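## Task

Turn the calendar's cubes so that its front (the face showing the month name, toward the robot) reads 04, with both digits the right way up, both cubes resting flat in the tray on their own, and the gripper opened and moved away at the end.

## Robot and tools

Robot: one arm with a parallel two-finger gripper on a base above the table. There is only one arm, so every command carries a single gripper pose plus one opening value. Joints from the base out: waist, shoulder, elbow, wrist pitch, wrist yaw, wrist roll, then the finger gap. Ranges (rad): waist -2.618 to 3.054, shoulder 0.000 to 3.142, elbow 0.000 to 3.142, wrist pitch -1.571 to 1.571, wrist yaw -1.571 to 1.571, wrist roll -2.094 to 2.094. The elbow never quite reaches full extension.

Frames: all poses are in the scene frame. Its origin is on the table surface below the arm base; +z is up, and looking along +x, +y points left. The base may be slightly tilted relative to the table. The reported hand position is the pinch point midway between the finger pads, roughly 1 cm back from the fingertips; it becomes less accurate far from the base. In the gripper's own frame the fingers extend along +z and separate along y.

The row format (used by every motion tool): 8 numbers [x, y, z, qw, qx, qy, qz, opening]. x, y, z are an absolute target for end_effector_position in metres; qw, qx, qy, qz are an absolute target orientation end_effector_quat_wxyz, w first. Both are poses in the scene frame, not offsets. opening runs from -1 (closed) to +1 (fully open, 0.094 m). To hold an orientation, repeat your chosen quaternion in each row rather than copying the reported one, which may have drifted.

Tools:
- execute_actions(actions, pictures): actions is a list with at most one item. An empty list just returns the current state. An item {"rows": [...], "steps": n} plays up to 15 rows, one per control step of 1/30 s (n at most 15, default 15); if there are fewer rows than steps the last row repeats. An item {"steps": n} without rows waits until n steps (max 300) have elapsed since the previous result, counting your thinking time. A row whose position lies more than 0.6 m from the last reported position along any gripper axis is refused and nothing is sent. pictures (true/false) toggles images; they come by default.
- move(target, speed): target is one 8-number row as above, an absolute pose. The gripper follows a straight path toward it lasting 0.5 to 10 s (longer paths are cut off at 10 s). speed is the path's top speed in m/s, 0.002 to 0.5, default 0.25; turning is capped at twice that in rad/s, taking the shorter rotation. The opening is applied when the move begins. The path ignores obstacles, the hand lags and may overshoot the speed, notably near full reach. The result adds a move: line: done means it settled near the target; other endings include off_target, moving, held, fault. limits=paced means the sent pose was clipped; limits=held means a check blocked some steps, after which the arm may surge. The distance to target is also reported.
- wait(seconds): 0 to 10 s with nothing new sent; the arm keeps driving to its last clipped pose and fingers keep closing or opening.
- zoom_image(camera, region): camera is cam_high (896x504) or cam_wrist (504x504); region [x0, y0, x1, y1] in pixels from the top-left, at most 504x504, gives a closer look at the latest image.
- read_manual(section): licence texts only; moves nothing.
- finished_scene(scene): ends and grades the current scene; pass that scene's number. Irreversible. Replying with no tool call ends everything.

Motion behaviour: every control step the commanded pose is limited to 70 mm and 16 degrees away from the measured pose, then solved by damped inverse kinematics, favouring position over orientation. After a short action the arm only continues to the last clipped pose, so check the reported pose and send the remainder. Joint friction can leave the hand up to about 31 mm short, and smaller commanded changes may not move it at all. The simulation keeps running while you think between calls.

Result lines: a state line with hand position and quaternion; grip_measured, the finger opening on the command scale (may be off by about 1 mm consistently); Joint positions and Joint velocities (rad, rad/s, finger gap in m and m/s); Hand target, the pose the controller is currently driving toward. "pose unreachable" and HELD mark steps where the clearance check (which treats the base mount as part of the arm) altered or blocked your command. FAULT lines report stops; MOTOR HOT warns from 75 °C, a 90 °C reading halts the arm for 10 s, and at 100 °C the motors let go and the arm drops. Holding loads heats motors, so don't linger while gripping.

Gripping: to hold a cube, command an opening roughly 0.03 below grip_measured; a smaller margin grips more gently. Pad force tops out near 50 to 62 N and can spike at first contact.

Cautions: faster contact hits harder, and aiming further beyond the contact point pushes harder; approach slowly. Occasional tugs on held parts or pushes on loose ones may occur. Nothing may leave the table. Avoid drops, slips, slams and heavy pushing. At the end, the cubes must lie flat in the tray unsupported, then open the gripper and withdraw before calling finished_scene.

Each tool is called after "Emit:" as a command line: name --argument value for each argument, lists and objects as JSON in quotes; but a table of rows of numbers goes row by row, as --pt "numbers of a row", without its own name.

## Session

Emit:
execute_actions --actions '[]'

Scene clock: 0.00 s of 7600.00 s.
end_effector_position=(+0.5331, -0.1653, +0.3204) grip_measured=+1.000 end_effector_quat_wxyz=(-0.246, +0.060, -0.644, +0.722)
Joint positions: [-0.303  1.959  1.406  0.173  0.731 -0.576  0.094]
Joint velocities: [-0.002  0.022  0.007  0.022 -0.051 -0.051  0.   ]
Hand target: +0.533, -0.165, +0.320; -0.246, +0.060, -0.644, +0.722

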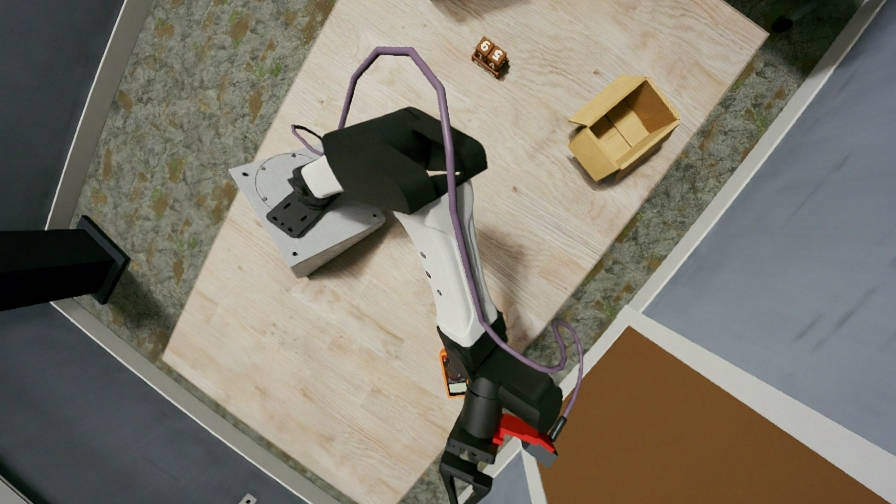

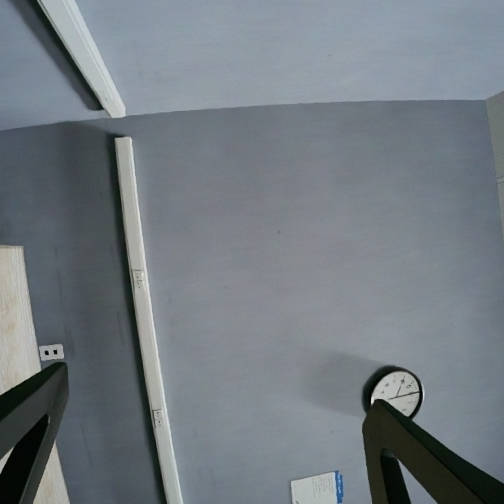

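Emit:
zoom_image --camera "cam_high" --region '[450, 20, 530, 90]'

Region (450, 20, 530, 90) of cam_high's 896x504 image, scaled by 6.300, with more detail than that image has; it fills the top 441 rows of this view, and the rest is white.

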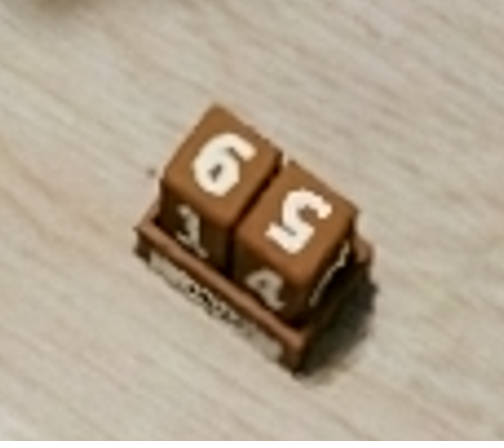

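Emit:
move --target '[0.3,0.2,0.25,0,0.4,-0.917,0,1]'

Emit:
move --target '[0.15,0.38,0.2,0,0.707,-0.707,0,1]'

Scene clock: 18.17 s of 7600.00 s.
end_effector_position=(+0.3046, +0.1919, +0.2523) grip_measured=+1.000 end_effector_quat_wxyz=(+0.043, -0.414, +0.908, -0.036)
Joint positions: [-0.147  1.292  1.599 -1.567 -0.626 -0.911  0.094]
Joint velocities: [-0.002 -0.002 -0.012  0.051  0.022 -0.007  0.   ]
Hand target: +0.296, +0.195, +0.248; +0.037, -0.411, +0.911, -0.024
Off the commanded pose: 0.010 m, 7 deg.
joint sent to its limit — the command would take joint 4 (wrist pitch) past its lower limit, so that joint was sent only as far as its limit.
After step 90, 11.07 s passed at rest.
move: off_target

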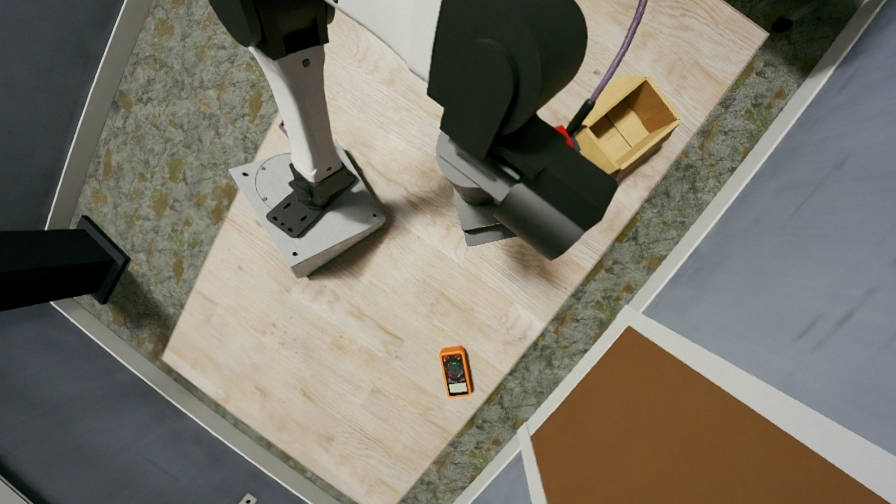

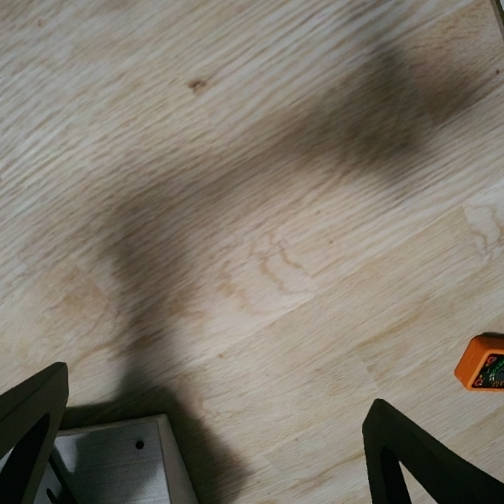

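Scene clock: 20.27 s of 7600.00 s.
end_effector_position=(+0.1508, +0.3693, +0.2001) grip_measured=+1.000 end_effector_quat_wxyz=(-0.000, +0.708, -0.706, +0.002)
Joint positions: [ 1.286  1.142  1.567 -1.334  0.058 -0.354  0.094]
Joint velocities: [ 0.012 -0.012 -0.017  0.007 -0.022  0.007  0.   ]
Hand target: +0.153, +0.377, +0.203; -0.011, +0.707, -0.707, -0.000
Off the commanded pose: 0.011 m, 0 deg.
move: off_target

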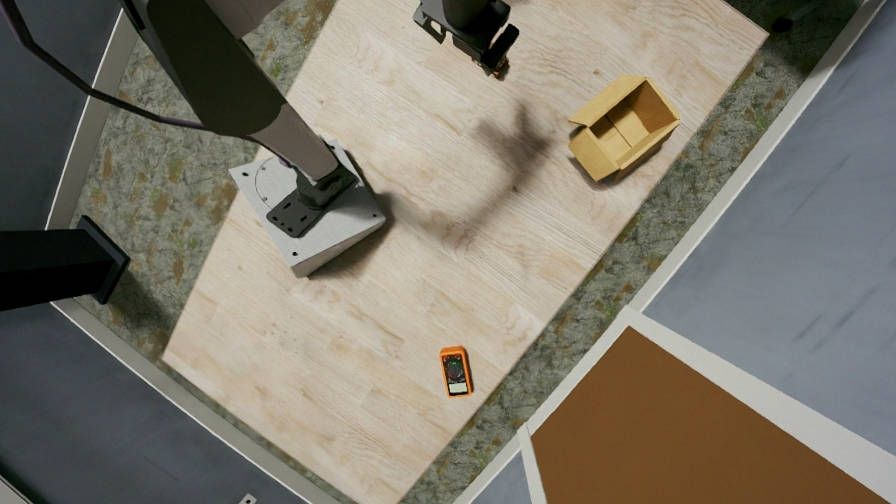

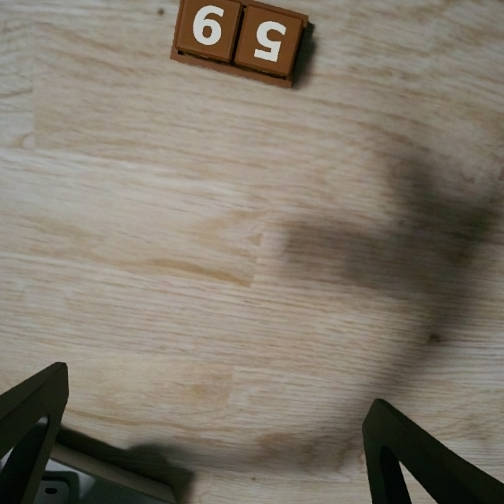

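Emit:
move --target '[0.08,0.48,0.15,0,0.707,-0.707,0,1]'

Scene clock: 23.87 s of 7600.00 s.
end_effector_position=(+0.0803, +0.4772, +0.1472) grip_measured=+1.000 end_effector_quat_wxyz=(+0.003, +0.709, -0.705, -0.001)
Joint positions: [ 1.661  1.553  1.882 -1.292  0.272 -0.051  0.094]
Joint velocities: [-0.017  0.022  0.002 -0.022 -0.007  0.081  0.   ]
Hand target: +0.080, +0.481, +0.152; -0.002, +0.707, -0.707, -0.002
Off the commanded pose: 0.004 m, 1 deg.
move: done

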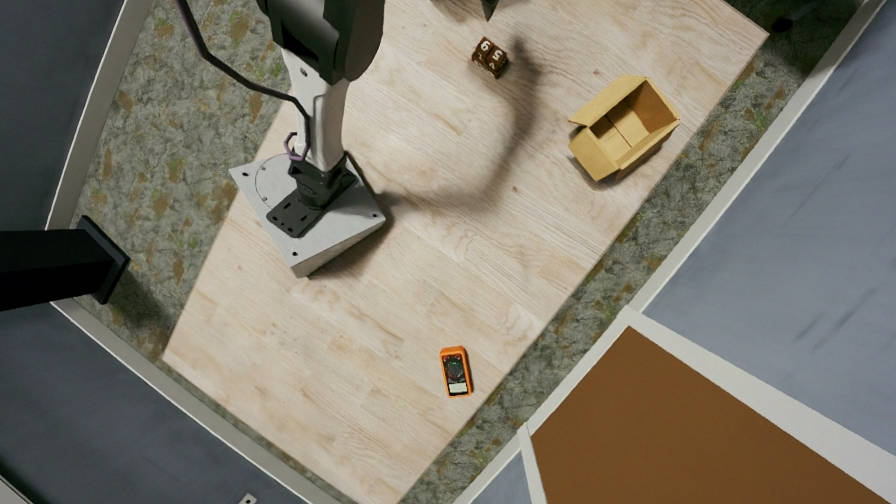

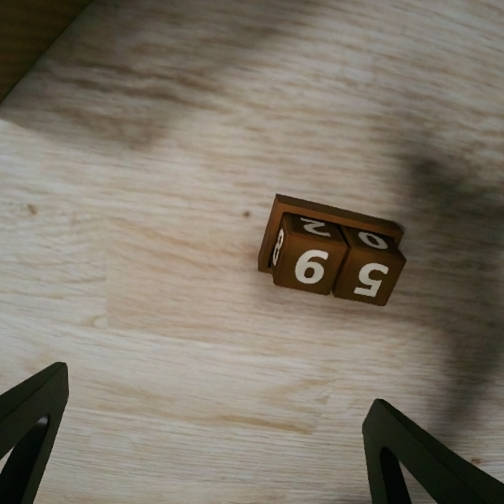

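Emit:
move --target '[0.1,0.47,0.12,0,-0.061,-0.998,0,1]' --speed 0.4

Scene clock: 33.40 s of 7600.00 s.
end_effector_position=(+0.0972, +0.4713, +0.1169) grip_measured=+1.000 end_effector_quat_wxyz=(+0.001, +0.050, +0.999, -0.008)
Joint positions: [ 1.578  1.553  1.781 -1.186  0.233  1.558  0.094]
Joint velocities: [ 0.002 -0.007  0.017 -0.037 -0.066  0.022  0.   ]
Hand target: +0.100, +0.470, +0.120; +0.000, +0.061, +0.998, -0.001
Off the commanded pose: 0.004 m, 2 deg.
After step 90, 3.73 s passed at rest.
move: done

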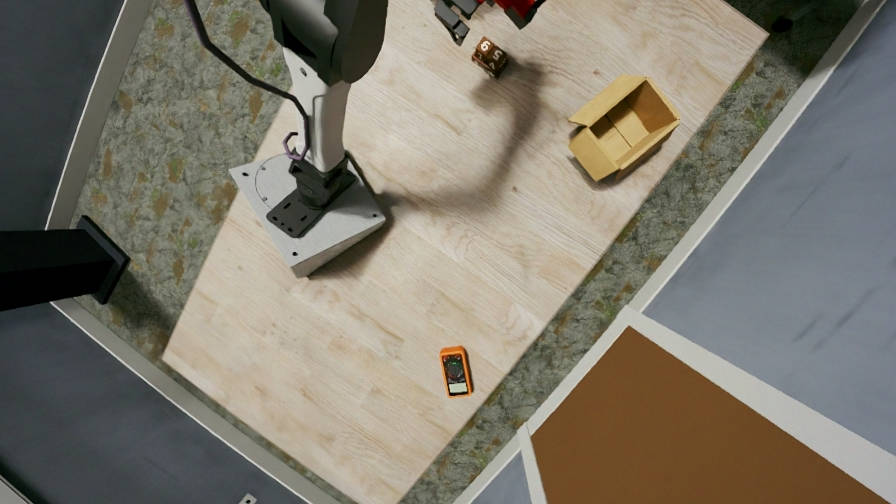

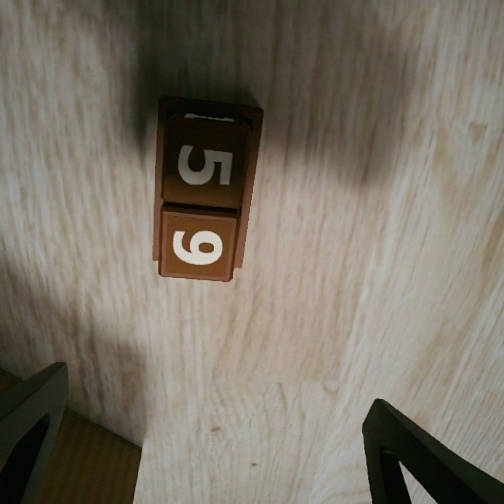

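Emit:
move --target '[0.126,0.484,0.065,0,0.061,0.998,0,1]' --speed 0.12

Scene clock: 37.80 s of 7600.00 s.
end_effector_position=(+0.1254, +0.4860, +0.0710) grip_measured=+1.000 end_effector_quat_wxyz=(+0.003, +0.064, +0.998, +0.001)
Joint positions: [ 1.467  1.643  1.768 -1.046  0.171  1.492  0.094]
Joint velocities: [-0.007 -0.002 -0.027  0.007 -0.081  0.066  0.   ]
Hand target: +0.125, +0.485, +0.065; +0.000, +0.061, +0.998, -0.001
Off the commanded pose: 0.006 m, 1 deg.
After step 90, 0.40 s passed at rest.
move: done

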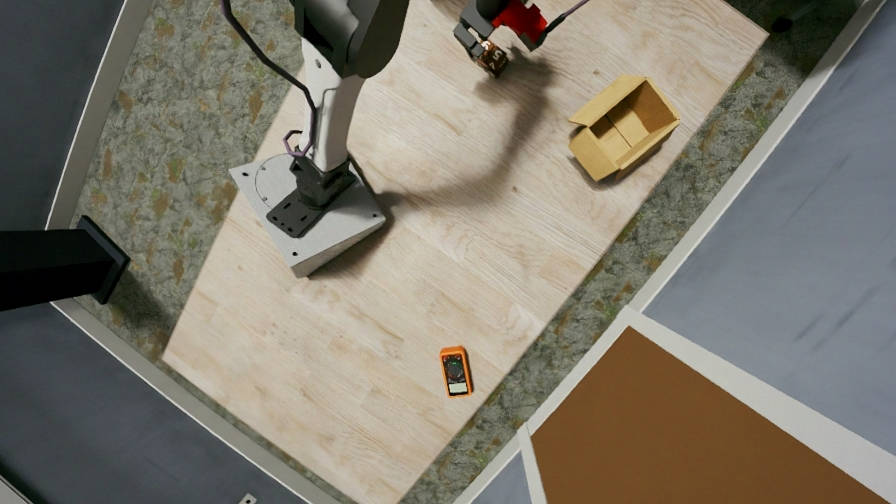

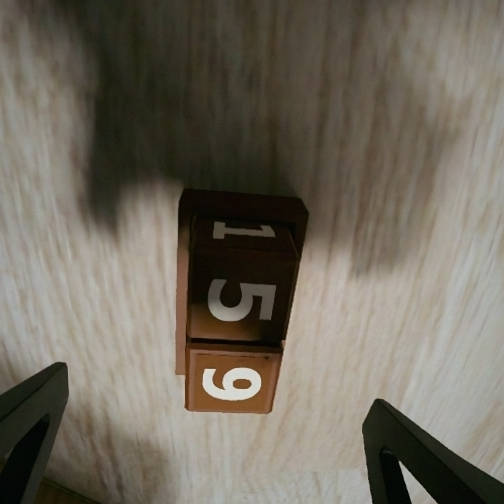

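Emit:
move --target '[0.124,0.481,0.043,0,0.061,0.998,0,0.3]' --speed 0.06

Emit:
zoom_image --camera "cam_high" --region '[440, 0, 560, 100]'

Scene clock: 42.50 s of 7600.00 s.
end_effector_position=(+0.1240, +0.4853, +0.0527) grip_measured=+0.302 end_effector_quat_wxyz=(+0.003, +0.064, +0.998, +0.007)
Joint positions: [ 1.46   1.651  1.705 -0.962  0.164  1.483  0.061]
Joint velocities: [-0.007 -0.002 -0.002 -0.007  0.022 -0.022  0.001]
Hand target: +0.124, +0.481, +0.043; -0.000, +0.061, +0.998, -0.000
Off the commanded pose: 0.011 m, 1 deg.
After step 90, 0.77 s passed at rest.
move: off_target

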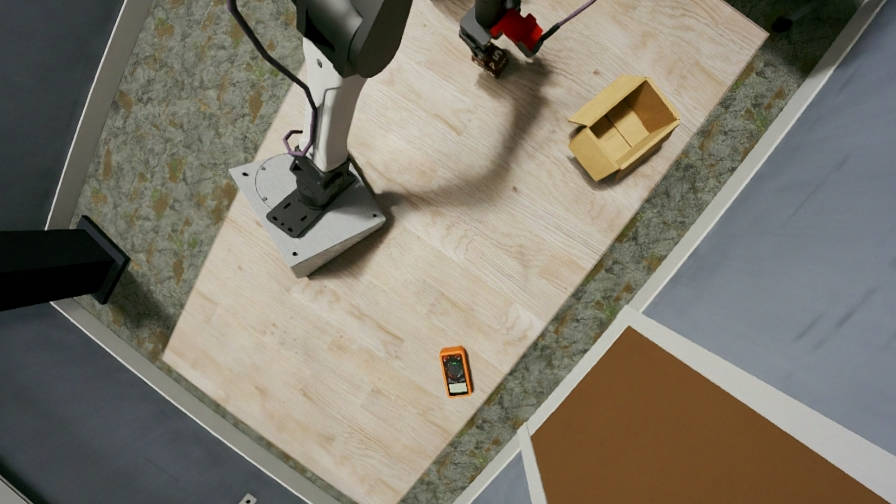

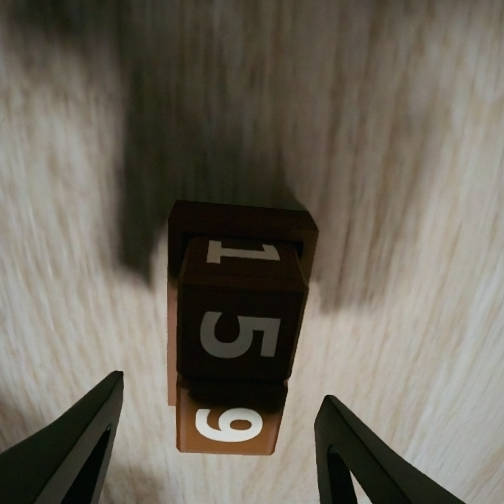

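Region (440, 0, 560, 100) of cam_high's 896x504 image, scaled by 4.200, with more detail than that image has.

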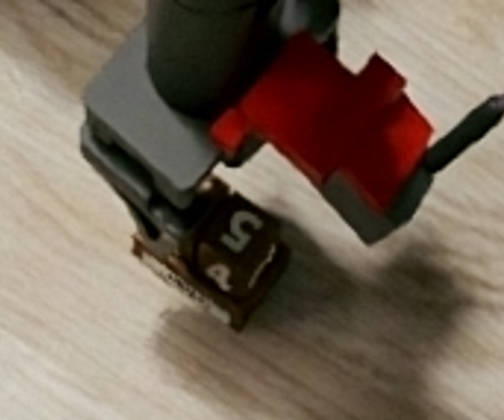

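Emit:
move --target '[0.120,0.480,0.036,0,0.061,0.998,0,0.0]' --speed 0.05

Scene clock: 45.73 s of 7600.00 s.
end_effector_position=(+0.1227, +0.4835, +0.0469) grip_measured=+0.002 end_effector_quat_wxyz=(+0.003, +0.064, +0.998, +0.008)
Joint positions: [ 1.46   1.651  1.681 -0.936  0.164  1.483  0.047]
Joint velocities: [ 0.002 -0.002  0.017 -0.007 -0.037 -0.051  0.   ]
Hand target: +0.120, +0.480, +0.036; +0.000, +0.061, +0.998, -0.000
Off the commanded pose: 0.012 m, 1 deg.
move: off_target

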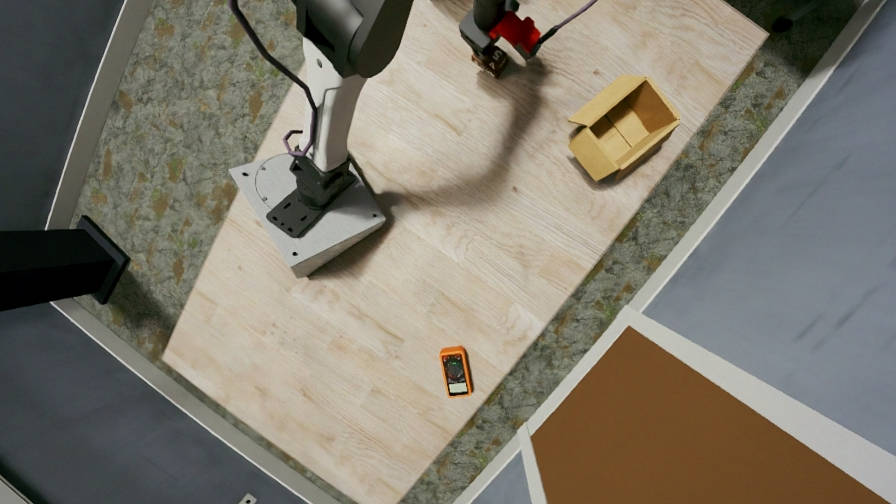

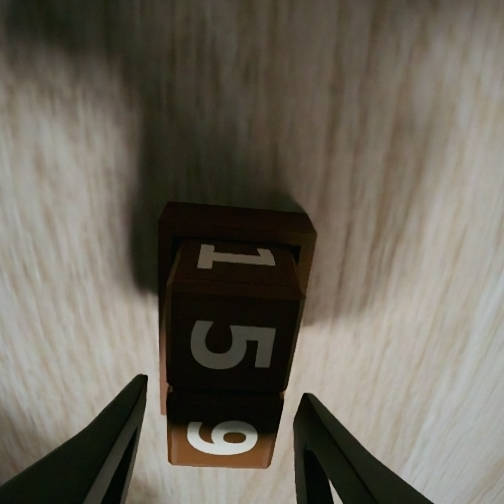

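Emit:
move --target '[0.120,0.480,0.036,0,0.061,0.998,0,-0.4]'

Emit:
move --target '[0.1227,0.4835,0.11,0,0.061,0.998,0,-0.4]' --speed 0.08

Scene clock: 48.40 s of 7600.00 s.
end_effector_position=(+0.1229, +0.4844, +0.0469) grip_measured=-0.354 end_effector_quat_wxyz=(+0.003, +0.064, +0.998, +0.010)
Joint positions: [ 1.46   1.651  1.681 -0.932  0.164  1.483  0.03 ]
Joint velocities: [-0.007  0.007 -0.017 -0.051  0.095  0.051 -0.   ]
Hand target: +0.120, +0.480, +0.036; -0.000, +0.061, +0.998, -0.000
Off the commanded pose: 0.012 m, 1 deg.
move: off_target

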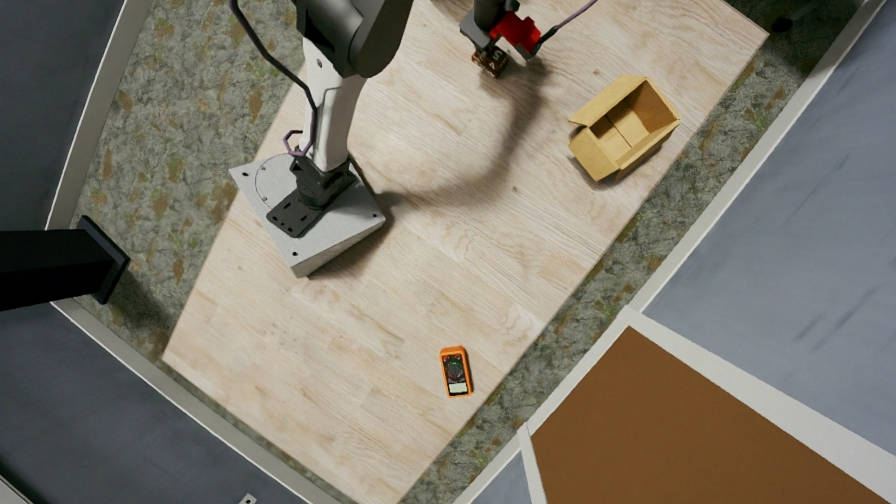

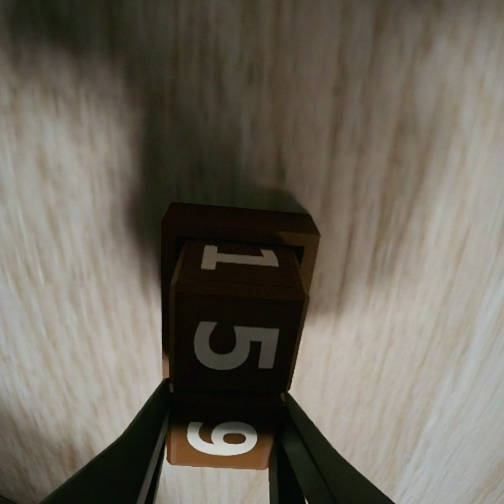

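Scene clock: 49.73 s of 7600.00 s.
end_effector_position=(+0.1219, +0.4772, +0.0948) grip_measured=-0.354 end_effector_quat_wxyz=(-0.005, +0.058, +0.998, -0.016)
Joint positions: [ 1.479  1.617  1.819 -1.16   0.167  1.494  0.03 ]
Joint velocities: [ 0.002  0.017 -0.017 -0.081  0.051 -0.11   0.001]
Hand target: +0.123, +0.483, +0.110; -0.000, +0.061, +0.998, +0.001
Off the commanded pose: 0.017 m, 2 deg.
move: off_target

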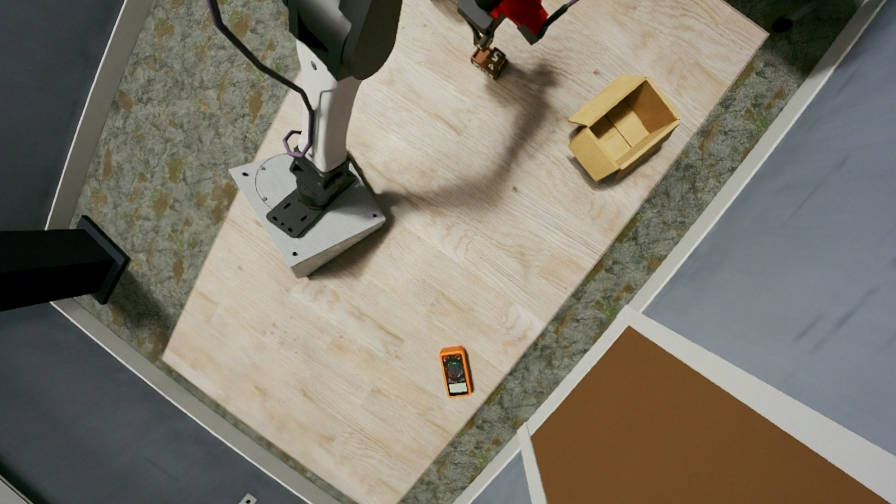

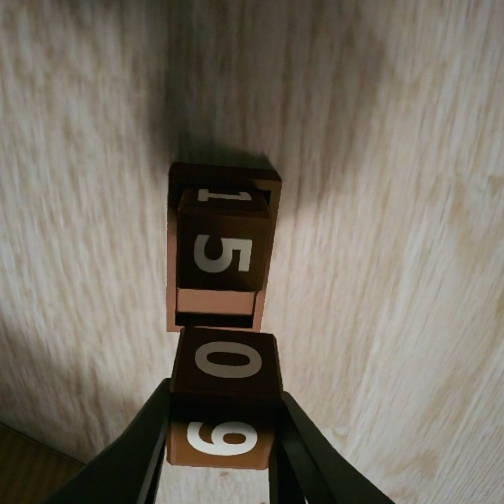

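Emit:
move --target '[0.07,0.45,0.11,0,-0.707,0.707,0,-0.4]' --speed 0.45

Emit:
move --target '[0.03,0.44,0.04,0,1,0,0,-0.4]' --speed 0.45

Emit:
move --target '[0.03,0.437,0.016,0,1,0,0,-0.4]' --speed 0.04

Scene clock: 63.47 s of 7600.00 s.
end_effector_position=(+0.0710, +0.4493, +0.1036) grip_measured=-0.356 end_effector_quat_wxyz=(+0.010, +0.702, -0.712, +0.007)
Joint positions: [ 1.647  1.484  1.597 -1.093  0.268 -0.037  0.03 ]
Joint velocities: [-0.002  0.007 -0.002  0.037 -0.051 -0.007 -0.   ]
Hand target: +0.071, +0.450, +0.110; -0.000, +0.707, -0.708, -0.000
Off the commanded pose: 0.007 m, 2 deg.
After step 90, 8.17 s passed at rest.
move: done

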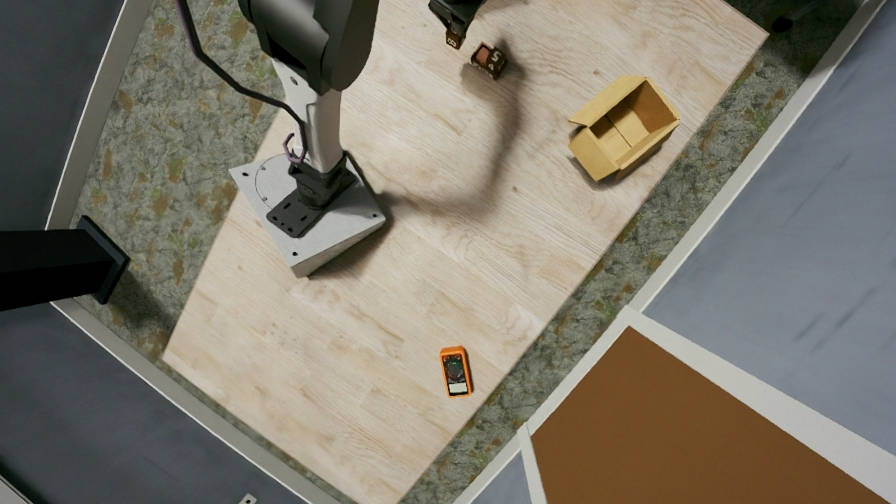

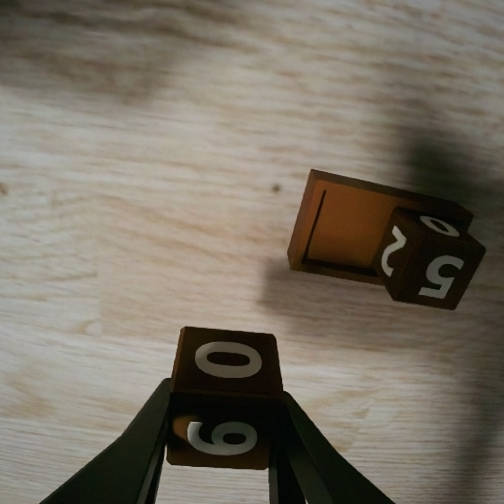

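Scene clock: 65.93 s of 7600.00 s.
end_effector_position=(+0.0349, +0.4444, +0.0460) grip_measured=-0.356 end_effector_quat_wxyz=(-0.005, +1.000, -0.012, -0.000)
Joint positions: [ 1.711  1.531  1.391 -0.821  0.308 -1.552  0.03 ]
Joint velocities: [-0.002  0.002 -0.007 -0.022  0.007 -0.007 -0.002]
Hand target: +0.030, +0.440, +0.040; -0.000, +1.000, -0.000, +0.000
Off the commanded pose: 0.009 m, 2 deg.
move: done

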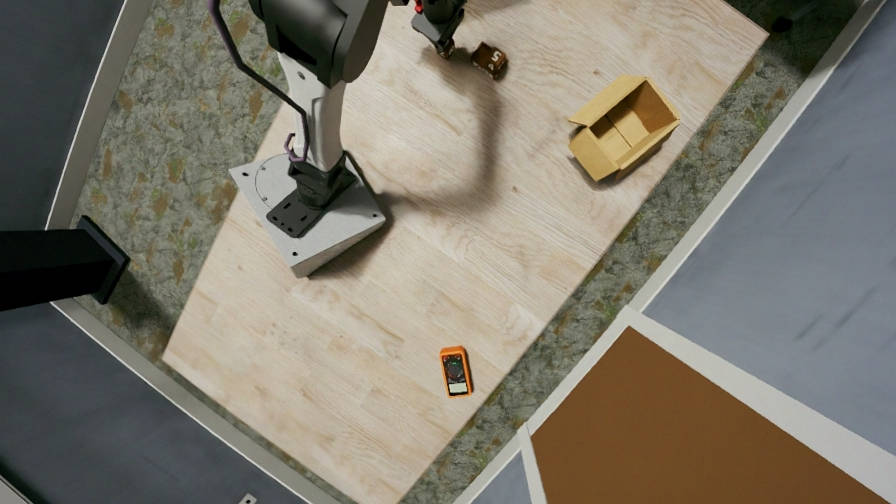

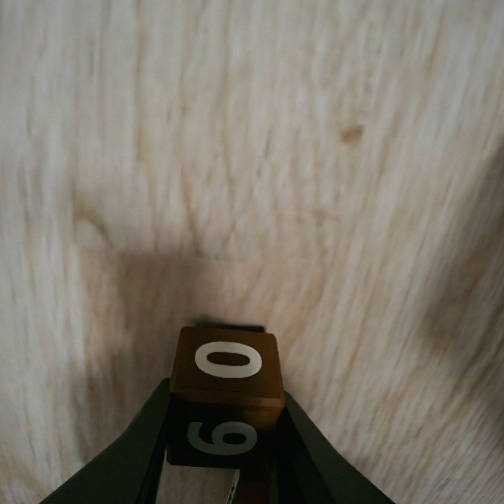

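Scene clock: 66.93 s of 7600.00 s.
end_effector_position=(+0.0313, +0.4434, +0.0346) grip_measured=-0.356 end_effector_quat_wxyz=(-0.009, +1.000, -0.004, -0.000)
Joint positions: [ 1.711  1.544  1.357 -0.766  0.307 -1.571  0.03 ]
Joint velocities: [-0.002 -0.012  0.007 -0.051  0.022 -0.066  0.001]
Hand target: +0.030, +0.437, +0.017; +0.001, +1.000, -0.000, -0.000
Off the commanded pose: 0.020 m, 1 deg.
move: off_target

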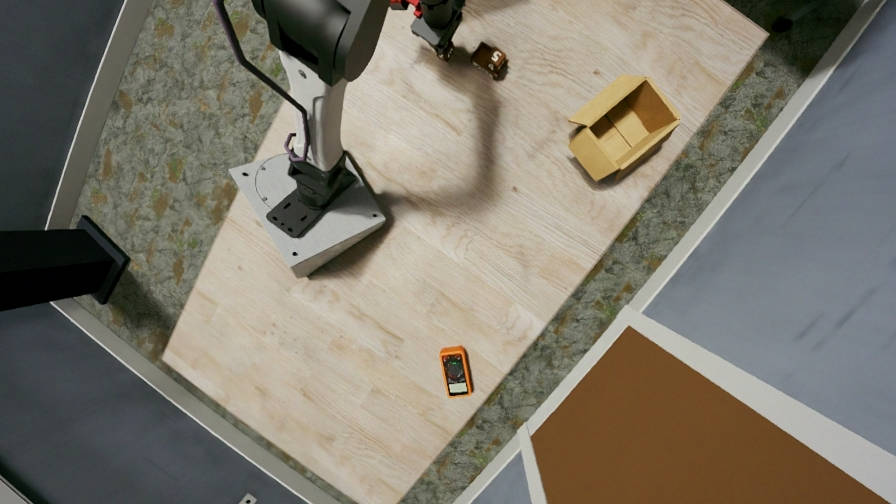

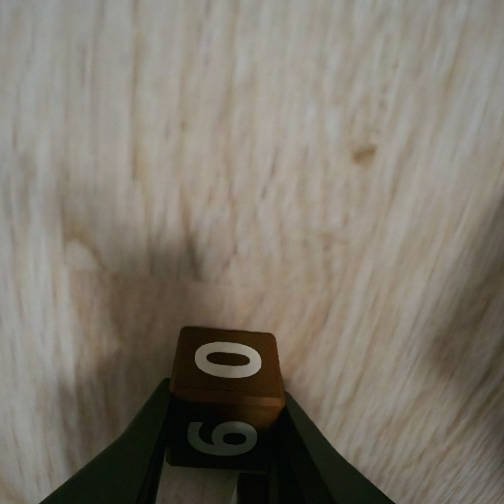

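Emit:
move --target '[0.031,0.443,0.034,0,1,0,0,0.3]'

Emit:
move --target '[0.031,0.44,0.09,0,1,0,0,0.3]'

Emit:
move --target '[0.032,0.41,0.075,-0.354,0.612,-0.612,-0.354,0.3]' --speed 0.4

Scene clock: 72.30 s of 7600.00 s.
end_effector_position=(+0.0314, +0.4406, +0.0349) grip_measured=+0.298 end_effector_quat_wxyz=(-0.003, +1.000, -0.002, -0.000)
Joint positions: [ 1.711  1.543  1.357 -0.779  0.307 -1.572  0.061]
Joint velocities: [-0.012 -0.002  0.002  0.007  0.022 -0.051  0.001]
Hand target: +0.031, +0.443, +0.034; -0.000, +1.000, +0.000, -0.000
Off the commanded pose: 0.003 m, 0 deg.
After step 90, 1.67 s passed at rest.
move: done

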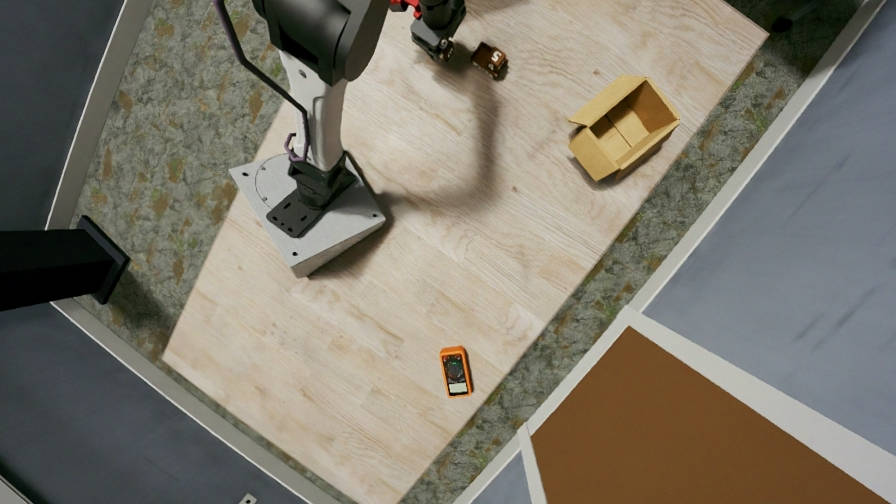

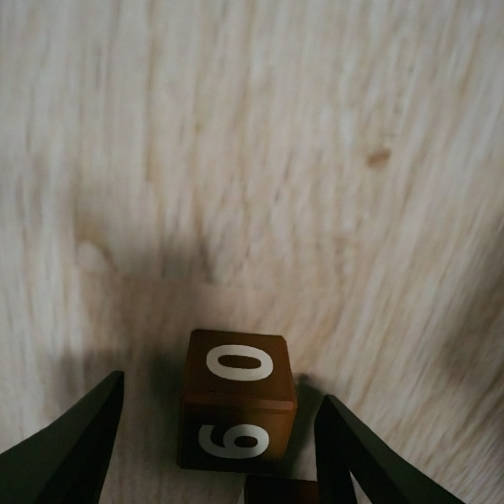

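Scene clock: 73.33 s of 7600.00 s.
end_effector_position=(+0.0308, +0.4346, +0.0804) grip_measured=+0.298 end_effector_quat_wxyz=(+0.010, +1.000, +0.004, -0.002)
Joint positions: [ 1.76   1.475  1.44  -0.97   0.331 -1.532  0.061]
Joint velocities: [-0.002 -0.017 -0.017  0.007 -0.066  0.022 -0.002]
Hand target: +0.031, +0.439, +0.090; -0.001, +1.000, +0.000, -0.000
Off the commanded pose: 0.011 m, 1 deg.
move: off_target

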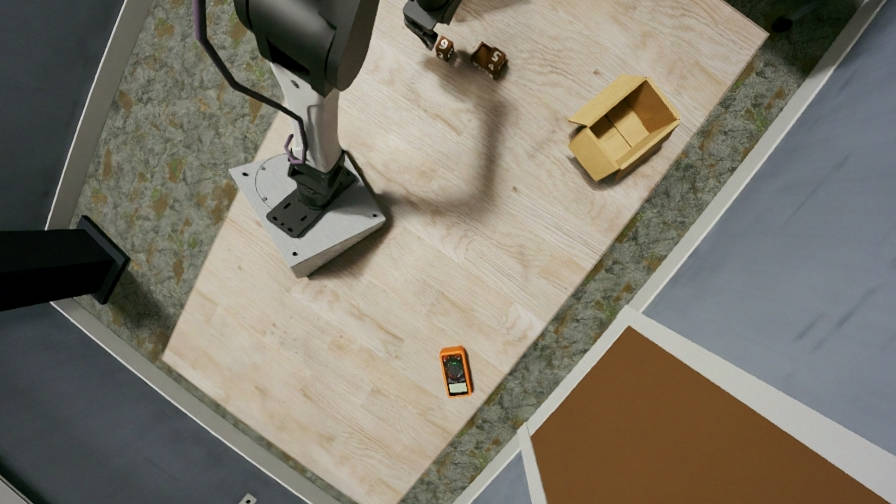

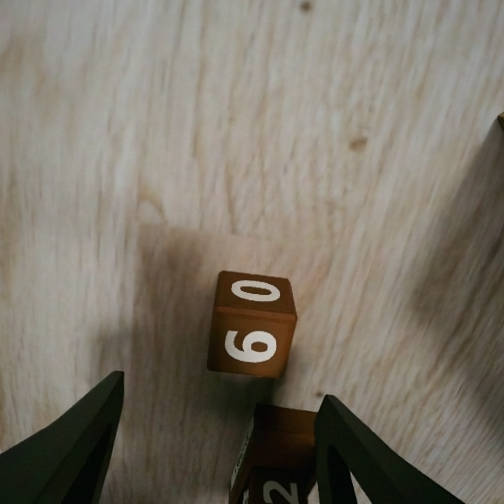

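Scene clock: 76.60 s of 7600.00 s.
end_effector_position=(+0.0360, +0.4173, +0.0791) grip_measured=+0.298 end_effector_quat_wxyz=(-0.365, +0.606, -0.614, -0.349)
Joint positions: [ 1.637  1.218  0.237  1.094  0.096 -0.266  0.061]
Joint velocities: [-0.017  0.002 -0.002  0.037 -0.007  0.007 -0.001]
Hand target: +0.032, +0.410, +0.073; -0.357, +0.607, -0.619, -0.348
Off the commanded pose: 0.009 m, 2 deg.
move: done

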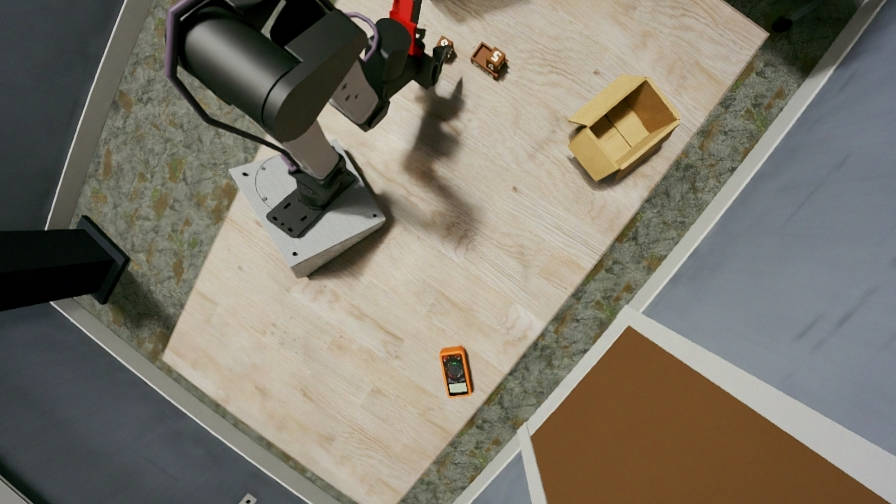

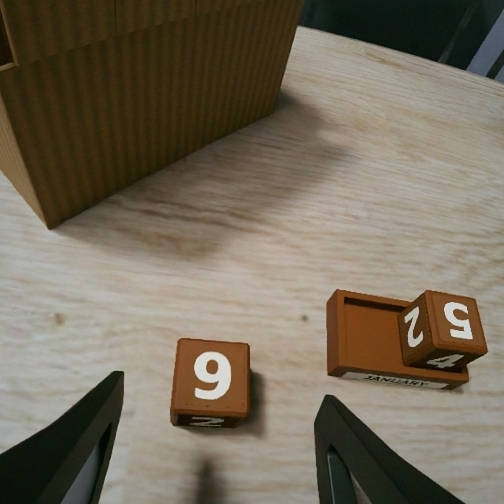

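Emit:
move --target '[0.033,0.437,0.026,-0.354,0.612,-0.612,-0.354,0.3]' --speed 0.08

Scene clock: 79.63 s of 7600.00 s.
end_effector_position=(+0.0293, +0.4293, +0.0241) grip_measured=+0.298 end_effector_quat_wxyz=(-0.346, +0.620, -0.613, -0.346)
Joint positions: [ 1.591  1.578  0.324  1.322  0.031 -0.266  0.061]
Joint velocities: [ 0.007  0.002  0.007  0.022  0.007 -0.051  0.   ]
Hand target: +0.033, +0.437, +0.027; -0.354, +0.612, -0.612, -0.354
Off the commanded pose: 0.009 m, 2 deg.
move: done

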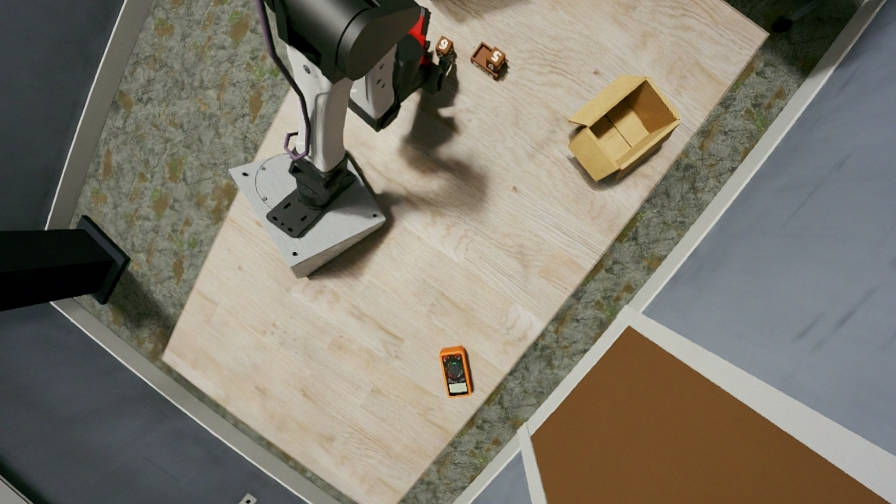

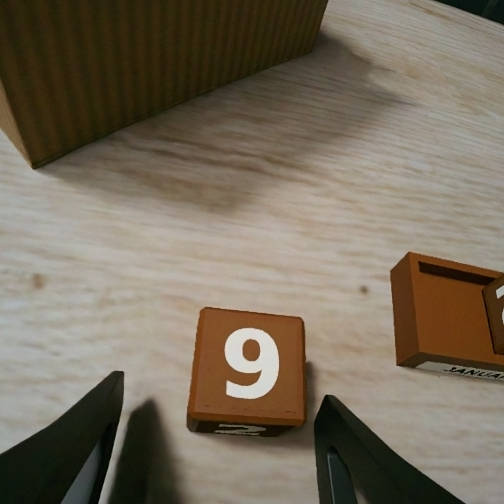

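Emit:
move --target '[0.040,0.447,0.030,-0.36,0.608,-0.608,-0.36,0.3]' --speed 0.05

Scene clock: 82.33 s of 7600.00 s.
end_effector_position=(+0.0371, +0.4403, +0.0289) grip_measured=+0.298 end_effector_quat_wxyz=(-0.357, +0.614, -0.609, -0.354)
Joint positions: [ 1.567  1.578  0.355  1.323  0.004 -0.264  0.061]
Joint velocities: [ 0.007  0.007 -0.012  0.007 -0.037 -0.081  0.   ]
Hand target: +0.040, +0.447, +0.030; -0.360, +0.608, -0.609, -0.360
Off the commanded pose: 0.007 m, 1 deg.
move: done

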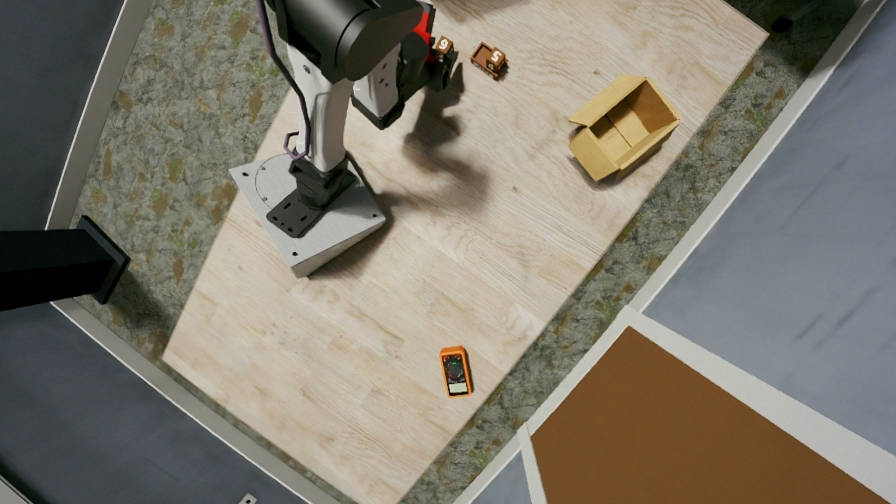

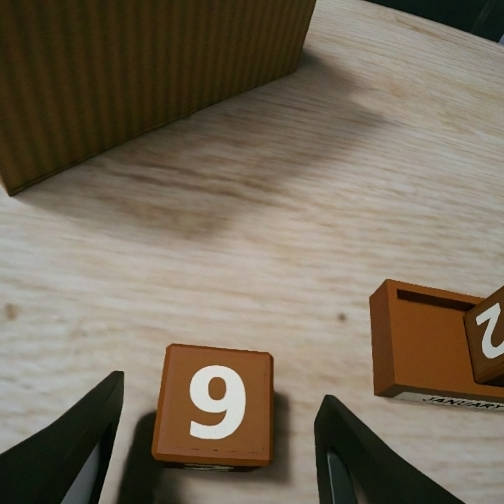

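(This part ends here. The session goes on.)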